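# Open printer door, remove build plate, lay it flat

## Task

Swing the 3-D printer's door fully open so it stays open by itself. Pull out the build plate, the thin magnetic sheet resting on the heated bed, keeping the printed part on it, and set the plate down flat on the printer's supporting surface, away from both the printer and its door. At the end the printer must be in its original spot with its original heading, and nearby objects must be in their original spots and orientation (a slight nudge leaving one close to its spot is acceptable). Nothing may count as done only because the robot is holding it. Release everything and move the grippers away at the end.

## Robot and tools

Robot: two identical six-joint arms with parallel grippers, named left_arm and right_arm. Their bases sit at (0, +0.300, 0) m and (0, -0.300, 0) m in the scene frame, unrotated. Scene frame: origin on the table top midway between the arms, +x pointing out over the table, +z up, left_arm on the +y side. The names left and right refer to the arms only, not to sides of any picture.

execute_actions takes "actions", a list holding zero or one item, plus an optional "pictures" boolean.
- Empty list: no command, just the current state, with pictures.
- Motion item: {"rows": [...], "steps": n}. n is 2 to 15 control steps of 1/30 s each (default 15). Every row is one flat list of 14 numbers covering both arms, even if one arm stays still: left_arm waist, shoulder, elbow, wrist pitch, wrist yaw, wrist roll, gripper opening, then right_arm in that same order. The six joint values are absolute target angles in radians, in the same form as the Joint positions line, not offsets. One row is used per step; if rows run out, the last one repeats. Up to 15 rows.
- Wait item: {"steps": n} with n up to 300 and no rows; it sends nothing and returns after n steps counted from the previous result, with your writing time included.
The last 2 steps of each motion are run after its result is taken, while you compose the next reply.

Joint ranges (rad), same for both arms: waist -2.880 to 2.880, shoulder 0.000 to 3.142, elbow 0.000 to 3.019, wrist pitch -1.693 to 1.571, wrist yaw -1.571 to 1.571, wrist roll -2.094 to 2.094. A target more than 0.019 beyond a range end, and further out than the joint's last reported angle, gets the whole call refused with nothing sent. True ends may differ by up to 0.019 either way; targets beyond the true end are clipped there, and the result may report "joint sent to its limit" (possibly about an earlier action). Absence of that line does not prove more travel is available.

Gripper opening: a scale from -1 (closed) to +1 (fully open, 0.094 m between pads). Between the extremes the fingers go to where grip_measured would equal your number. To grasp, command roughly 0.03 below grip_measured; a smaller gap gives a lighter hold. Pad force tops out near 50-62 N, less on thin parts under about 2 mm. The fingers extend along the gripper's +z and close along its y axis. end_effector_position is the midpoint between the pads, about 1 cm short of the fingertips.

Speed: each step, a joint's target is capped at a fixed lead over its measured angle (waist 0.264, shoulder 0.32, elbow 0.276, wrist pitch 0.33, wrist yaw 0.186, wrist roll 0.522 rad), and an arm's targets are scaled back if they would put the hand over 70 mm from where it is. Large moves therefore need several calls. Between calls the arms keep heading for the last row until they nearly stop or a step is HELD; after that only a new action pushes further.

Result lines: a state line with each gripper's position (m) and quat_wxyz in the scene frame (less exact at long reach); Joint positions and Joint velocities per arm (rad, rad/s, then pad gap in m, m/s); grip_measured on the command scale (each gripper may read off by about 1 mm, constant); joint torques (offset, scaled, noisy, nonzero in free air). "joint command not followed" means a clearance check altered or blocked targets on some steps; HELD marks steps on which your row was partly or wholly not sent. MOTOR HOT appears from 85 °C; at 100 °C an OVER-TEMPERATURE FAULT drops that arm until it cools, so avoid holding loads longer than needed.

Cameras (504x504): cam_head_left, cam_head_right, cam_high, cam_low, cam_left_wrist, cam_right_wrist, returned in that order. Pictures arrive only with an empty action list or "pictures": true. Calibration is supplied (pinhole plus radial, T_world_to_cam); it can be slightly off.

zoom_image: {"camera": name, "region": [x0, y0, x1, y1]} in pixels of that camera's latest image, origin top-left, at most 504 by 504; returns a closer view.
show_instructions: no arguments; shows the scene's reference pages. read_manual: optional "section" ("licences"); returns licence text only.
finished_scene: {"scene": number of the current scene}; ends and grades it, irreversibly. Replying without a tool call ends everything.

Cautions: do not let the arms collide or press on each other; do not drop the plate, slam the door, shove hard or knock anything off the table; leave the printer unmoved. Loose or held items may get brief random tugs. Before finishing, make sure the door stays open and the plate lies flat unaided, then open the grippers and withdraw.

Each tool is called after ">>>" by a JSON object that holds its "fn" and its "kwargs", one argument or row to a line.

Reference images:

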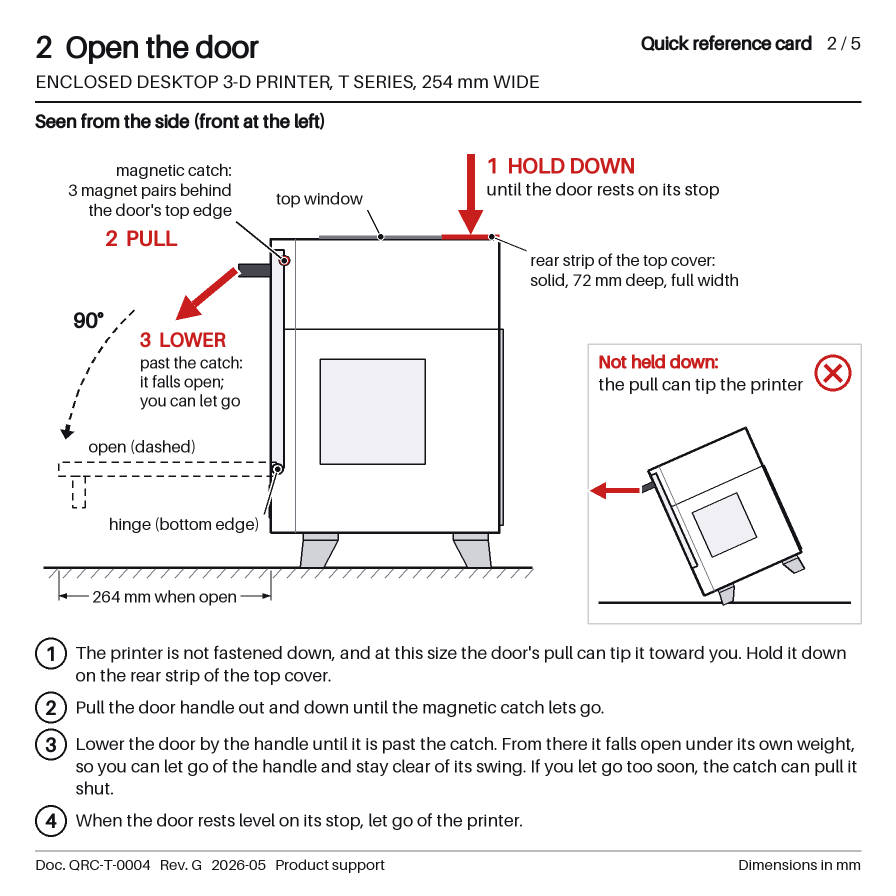

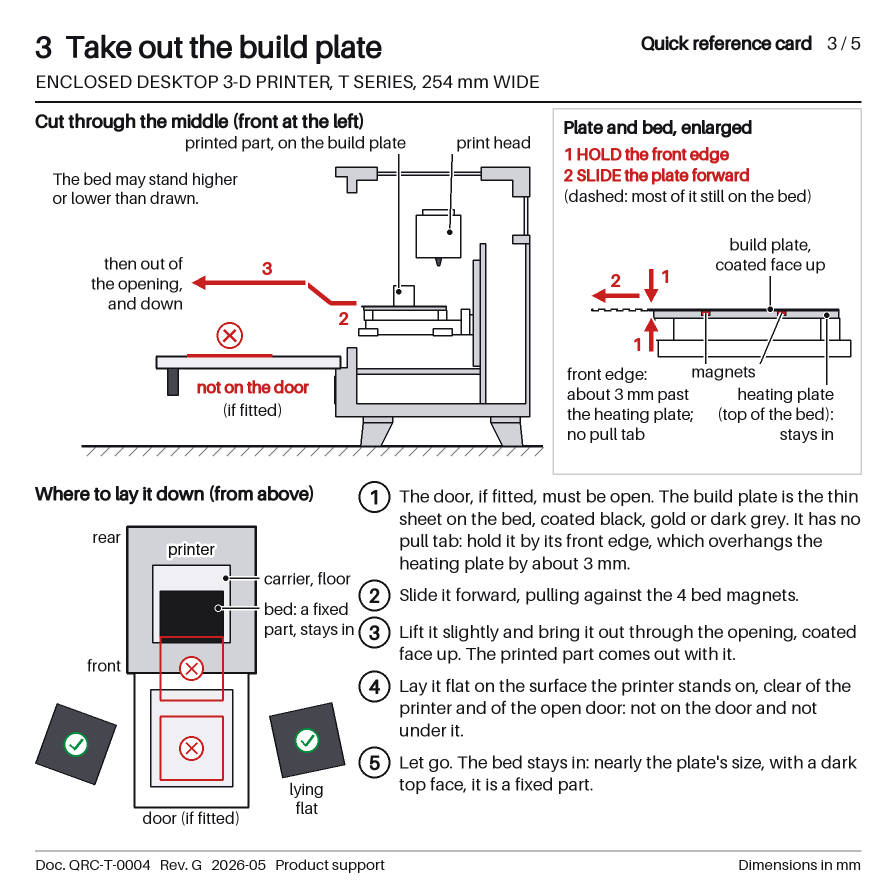

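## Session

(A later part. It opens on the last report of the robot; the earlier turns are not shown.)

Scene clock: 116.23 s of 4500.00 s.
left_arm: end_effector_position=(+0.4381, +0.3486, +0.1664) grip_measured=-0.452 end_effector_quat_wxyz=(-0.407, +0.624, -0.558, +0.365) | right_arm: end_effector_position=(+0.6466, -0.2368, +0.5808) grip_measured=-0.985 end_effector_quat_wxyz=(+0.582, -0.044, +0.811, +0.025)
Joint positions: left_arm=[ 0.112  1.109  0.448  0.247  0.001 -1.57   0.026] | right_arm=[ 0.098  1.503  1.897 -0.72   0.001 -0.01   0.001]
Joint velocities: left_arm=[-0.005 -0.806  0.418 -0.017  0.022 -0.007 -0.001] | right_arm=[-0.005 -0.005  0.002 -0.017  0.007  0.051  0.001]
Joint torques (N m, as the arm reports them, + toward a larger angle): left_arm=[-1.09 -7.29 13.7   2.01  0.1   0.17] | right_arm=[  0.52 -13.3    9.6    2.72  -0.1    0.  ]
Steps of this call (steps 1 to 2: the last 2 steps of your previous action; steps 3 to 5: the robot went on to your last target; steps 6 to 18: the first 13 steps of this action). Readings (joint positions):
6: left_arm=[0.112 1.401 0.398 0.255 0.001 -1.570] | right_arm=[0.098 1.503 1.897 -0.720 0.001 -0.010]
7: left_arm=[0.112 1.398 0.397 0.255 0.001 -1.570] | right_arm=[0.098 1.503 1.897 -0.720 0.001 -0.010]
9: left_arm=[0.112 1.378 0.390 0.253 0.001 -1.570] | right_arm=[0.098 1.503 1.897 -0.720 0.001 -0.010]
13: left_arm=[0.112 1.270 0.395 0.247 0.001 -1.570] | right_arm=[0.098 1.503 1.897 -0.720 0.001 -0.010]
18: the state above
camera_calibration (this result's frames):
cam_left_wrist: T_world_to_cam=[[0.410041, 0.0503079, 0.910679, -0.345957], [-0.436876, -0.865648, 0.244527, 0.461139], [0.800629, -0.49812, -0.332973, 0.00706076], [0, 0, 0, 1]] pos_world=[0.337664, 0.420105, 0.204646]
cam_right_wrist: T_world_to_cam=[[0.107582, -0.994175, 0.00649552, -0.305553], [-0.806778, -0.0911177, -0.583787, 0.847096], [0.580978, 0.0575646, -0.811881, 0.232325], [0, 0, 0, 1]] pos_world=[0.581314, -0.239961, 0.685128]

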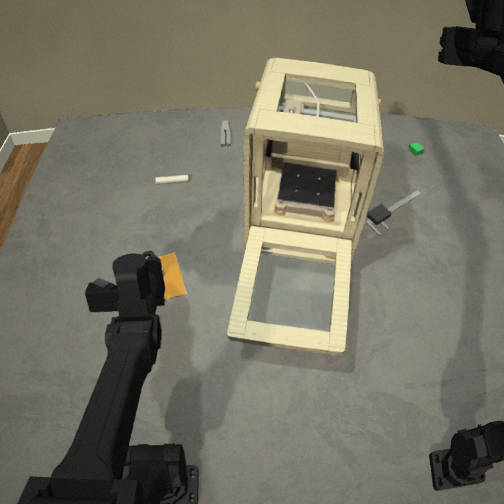

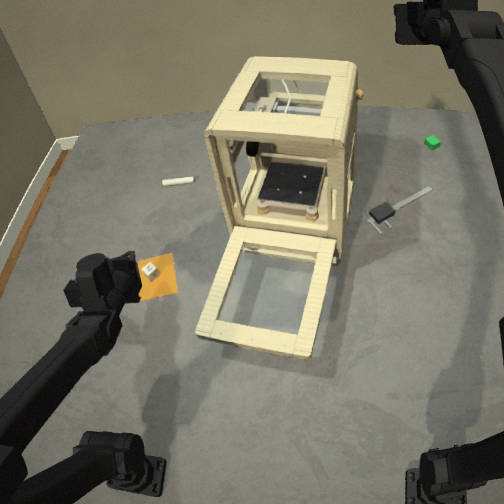

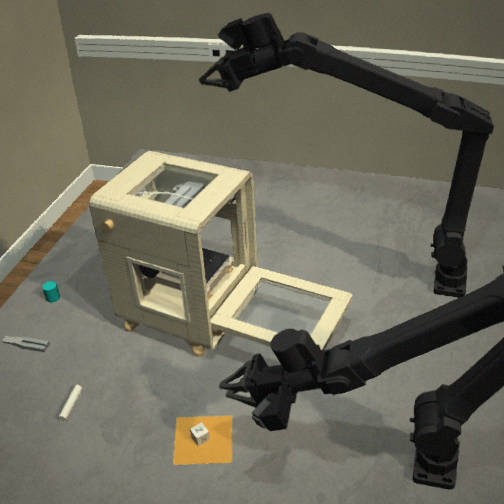

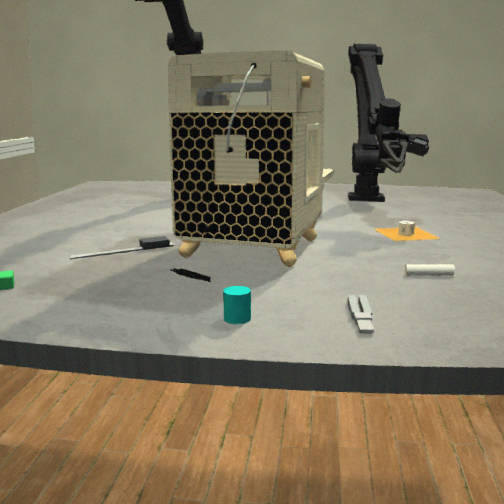

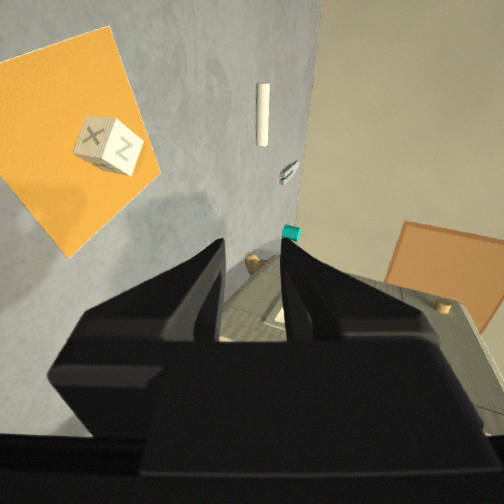

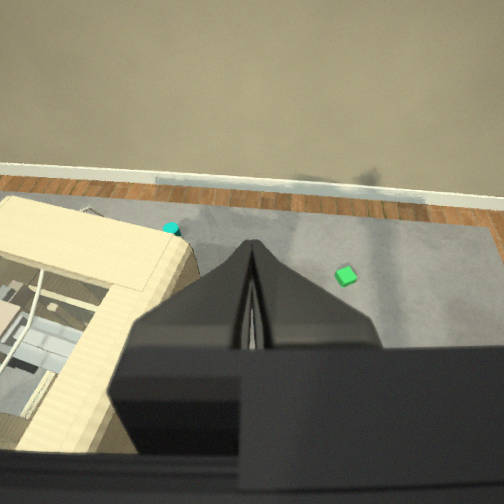

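>>> {"fn": "execute_actions", "kwargs": {
  "actions": [
    {"rows":[[0.111,1.0,0.55,0.244,0.004,-1.575,-0.45,0.085,1.48,1.87,-0.7,0,0,-1],[0.111,0.97,0.55,0.244,0.004,-1.575,-0.45,0.07,1.46,1.84,-0.7,0,0,-1],[0.111,0.935,0.545,0.244,0.004,-1.575,-0.45,0.055,1.435,1.805,-0.7,0,0,-1],[0.111,0.90,0.54,0.244,0.004,-1.575,-0.45,0.04,1.41,1.77,-0.7,0,0,-1],[0.111,0.86,0.535,0.244,0.004,-1.575,-0.45,0.025,1.385,1.735,-0.7,0,0,-1],[0.111,0.82,0.53,0.244,0.004,-1.575,-0.45,0.01,1.36,1.70,-0.7,0,0,-1],[0.111,0.78,0.525,0.244,0.004,-1.575,-0.45,-0.005,1.335,1.665,-0.7,0,0,-1],[0.111,0.74,0.52,0.244,0.004,-1.575,-0.45,-0.02,1.31,1.63,-0.7,0,0,-1],[0.111,0.70,0.515,0.244,0.004,-1.575,-0.45,-0.035,1.285,1.595,-0.7,0,0,-1],[0.111,0.665,0.51,0.244,0.004,-1.575,-0.45,-0.05,1.26,1.565,-0.7,0,0,-1],[0.111,0.635,0.505,0.244,0.004,-1.575,-0.45,-0.065,1.24,1.54,-0.7,0,0,-1],[0.111,0.615,0.50,0.244,0.004,-1.575,-0.45,-0.08,1.22,1.52,-0.7,0,0,-1],[0.111,0.60,0.50,0.244,0.004,-1.575,-0.45,-0.09,1.21,1.51,-0.7,0,0,-1]],"steps":15}
  ],
  "pictures": true
}}

Scene clock: 116.97 s of 4500.00 s.
left_arm: end_effector_position=(+0.3756, +0.3416, +0.4052) grip_measured=-0.452 end_effector_quat_wxyz=(+0.564, -0.487, +0.436, -0.505) | right_arm: end_effector_position=(+0.5602, -0.3402, +0.5087) grip_measured=-0.985 end_effector_quat_wxyz=(+0.535, +0.026, +0.844, -0.022)
Joint positions: left_arm=[ 0.112  0.625  0.525  0.246  0.001 -1.57   0.026] | right_arm=[-0.071  1.261  1.532 -0.712  0.    -0.01   0.001]
Joint velocities: left_arm=[-0.005 -1.089 -0.032  0.017  0.095  0.022  0.   ] | right_arm=[-0.542 -0.659 -0.579  0.007 -0.037 -0.007 -0.001]
Joint torques (N m, as the arm reports them, + toward a larger angle): left_arm=[-1.13  2.45  9.73  1.66  0.13  0.09] | right_arm=[  1.29 -10.69  10.86   2.49  -0.08  -0.01]
Steps of this call (steps 1 to 2: the last 2 steps of your previous action; steps 3 to 9: the robot went on to your last target; steps 10 to 22: the first 13 steps of this action). Readings (joint positions):
10: left_arm=[0.112 1.013 0.530 0.247 0.001 -1.570] | right_arm=[0.098 1.502 1.894 -0.719 0.001 -0.010]
11: left_arm=[0.112 1.010 0.530 0.247 0.001 -1.570] | right_arm=[0.096 1.497 1.883 -0.716 0.001 -0.010]
13: left_arm=[0.112 0.990 0.530 0.246 0.001 -1.570] | right_arm=[0.087 1.471 1.832 -0.712 0.000 -0.010]
17: left_arm=[0.112 0.858 0.528 0.246 0.001 -1.570] | right_arm=[0.031 1.385 1.686 -0.712 0.000 -0.010]
22: the state above
camera_calibration (this result's frames):
cam_left_wrist: T_world_to_cam=[[-0.134124, -0.0109322, 0.990904, -0.344655], [-0.485303, -0.871098, -0.0752989, 0.518955], [0.863998, -0.490988, 0.11153, -0.0731815], [0, 0, 0, 1]] pos_world=[0.268852, 0.412361, 0.388758]
cam_right_wrist: T_world_to_cam=[[-0.0601322, -0.998177, 0.0052057, -0.305315], [-0.872378, 0.0500179, -0.486266, 0.761037], [0.485119, -0.0337816, -0.873796, 0.284063], [0, 0, 0, 1]] pos_world=[0.507749, -0.333228, 0.619868]

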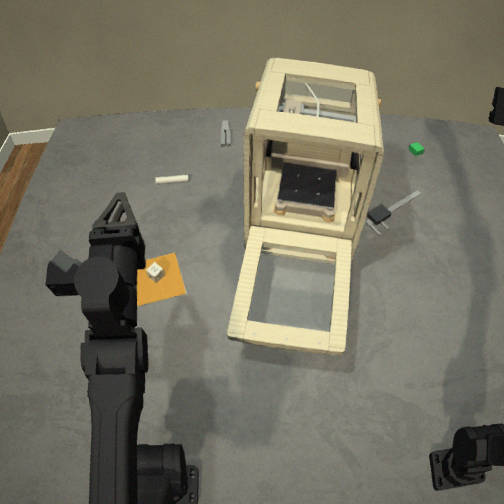

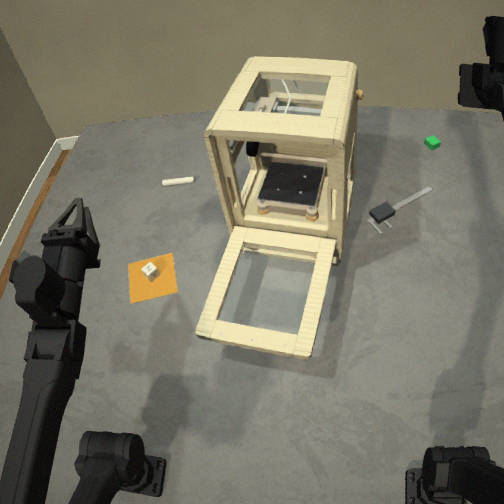

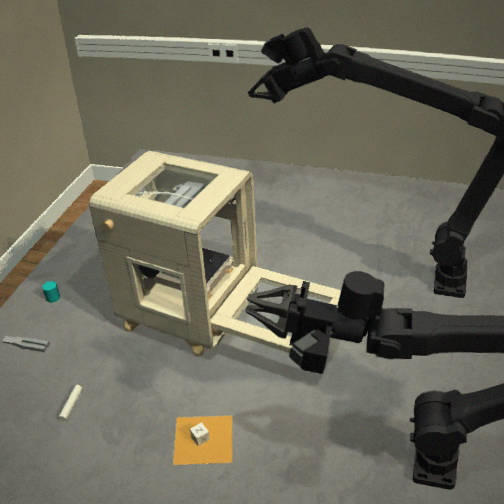

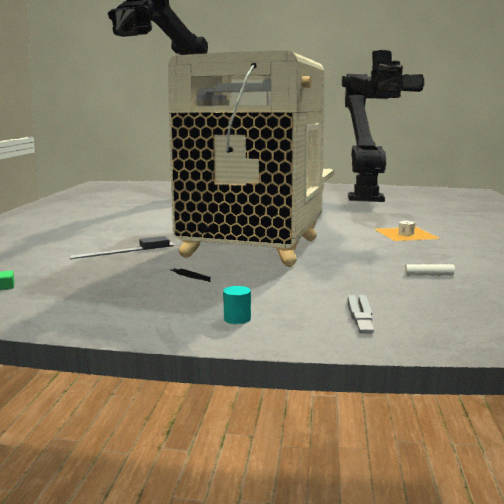

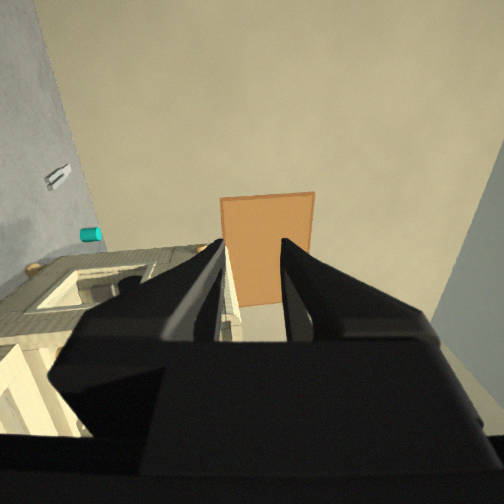

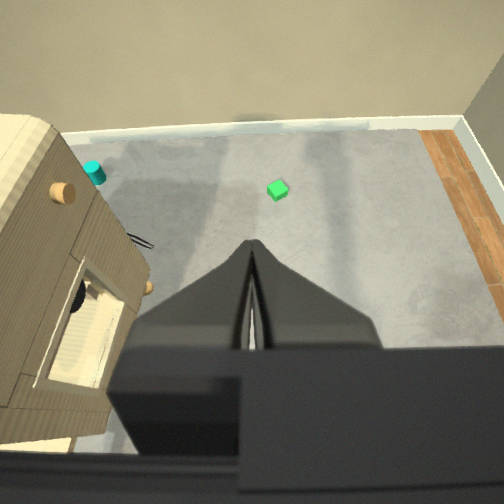

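>>> {"fn": "finished_scene", "kwargs": {
  "scene": 1
}}

The scene is finished: the task was done.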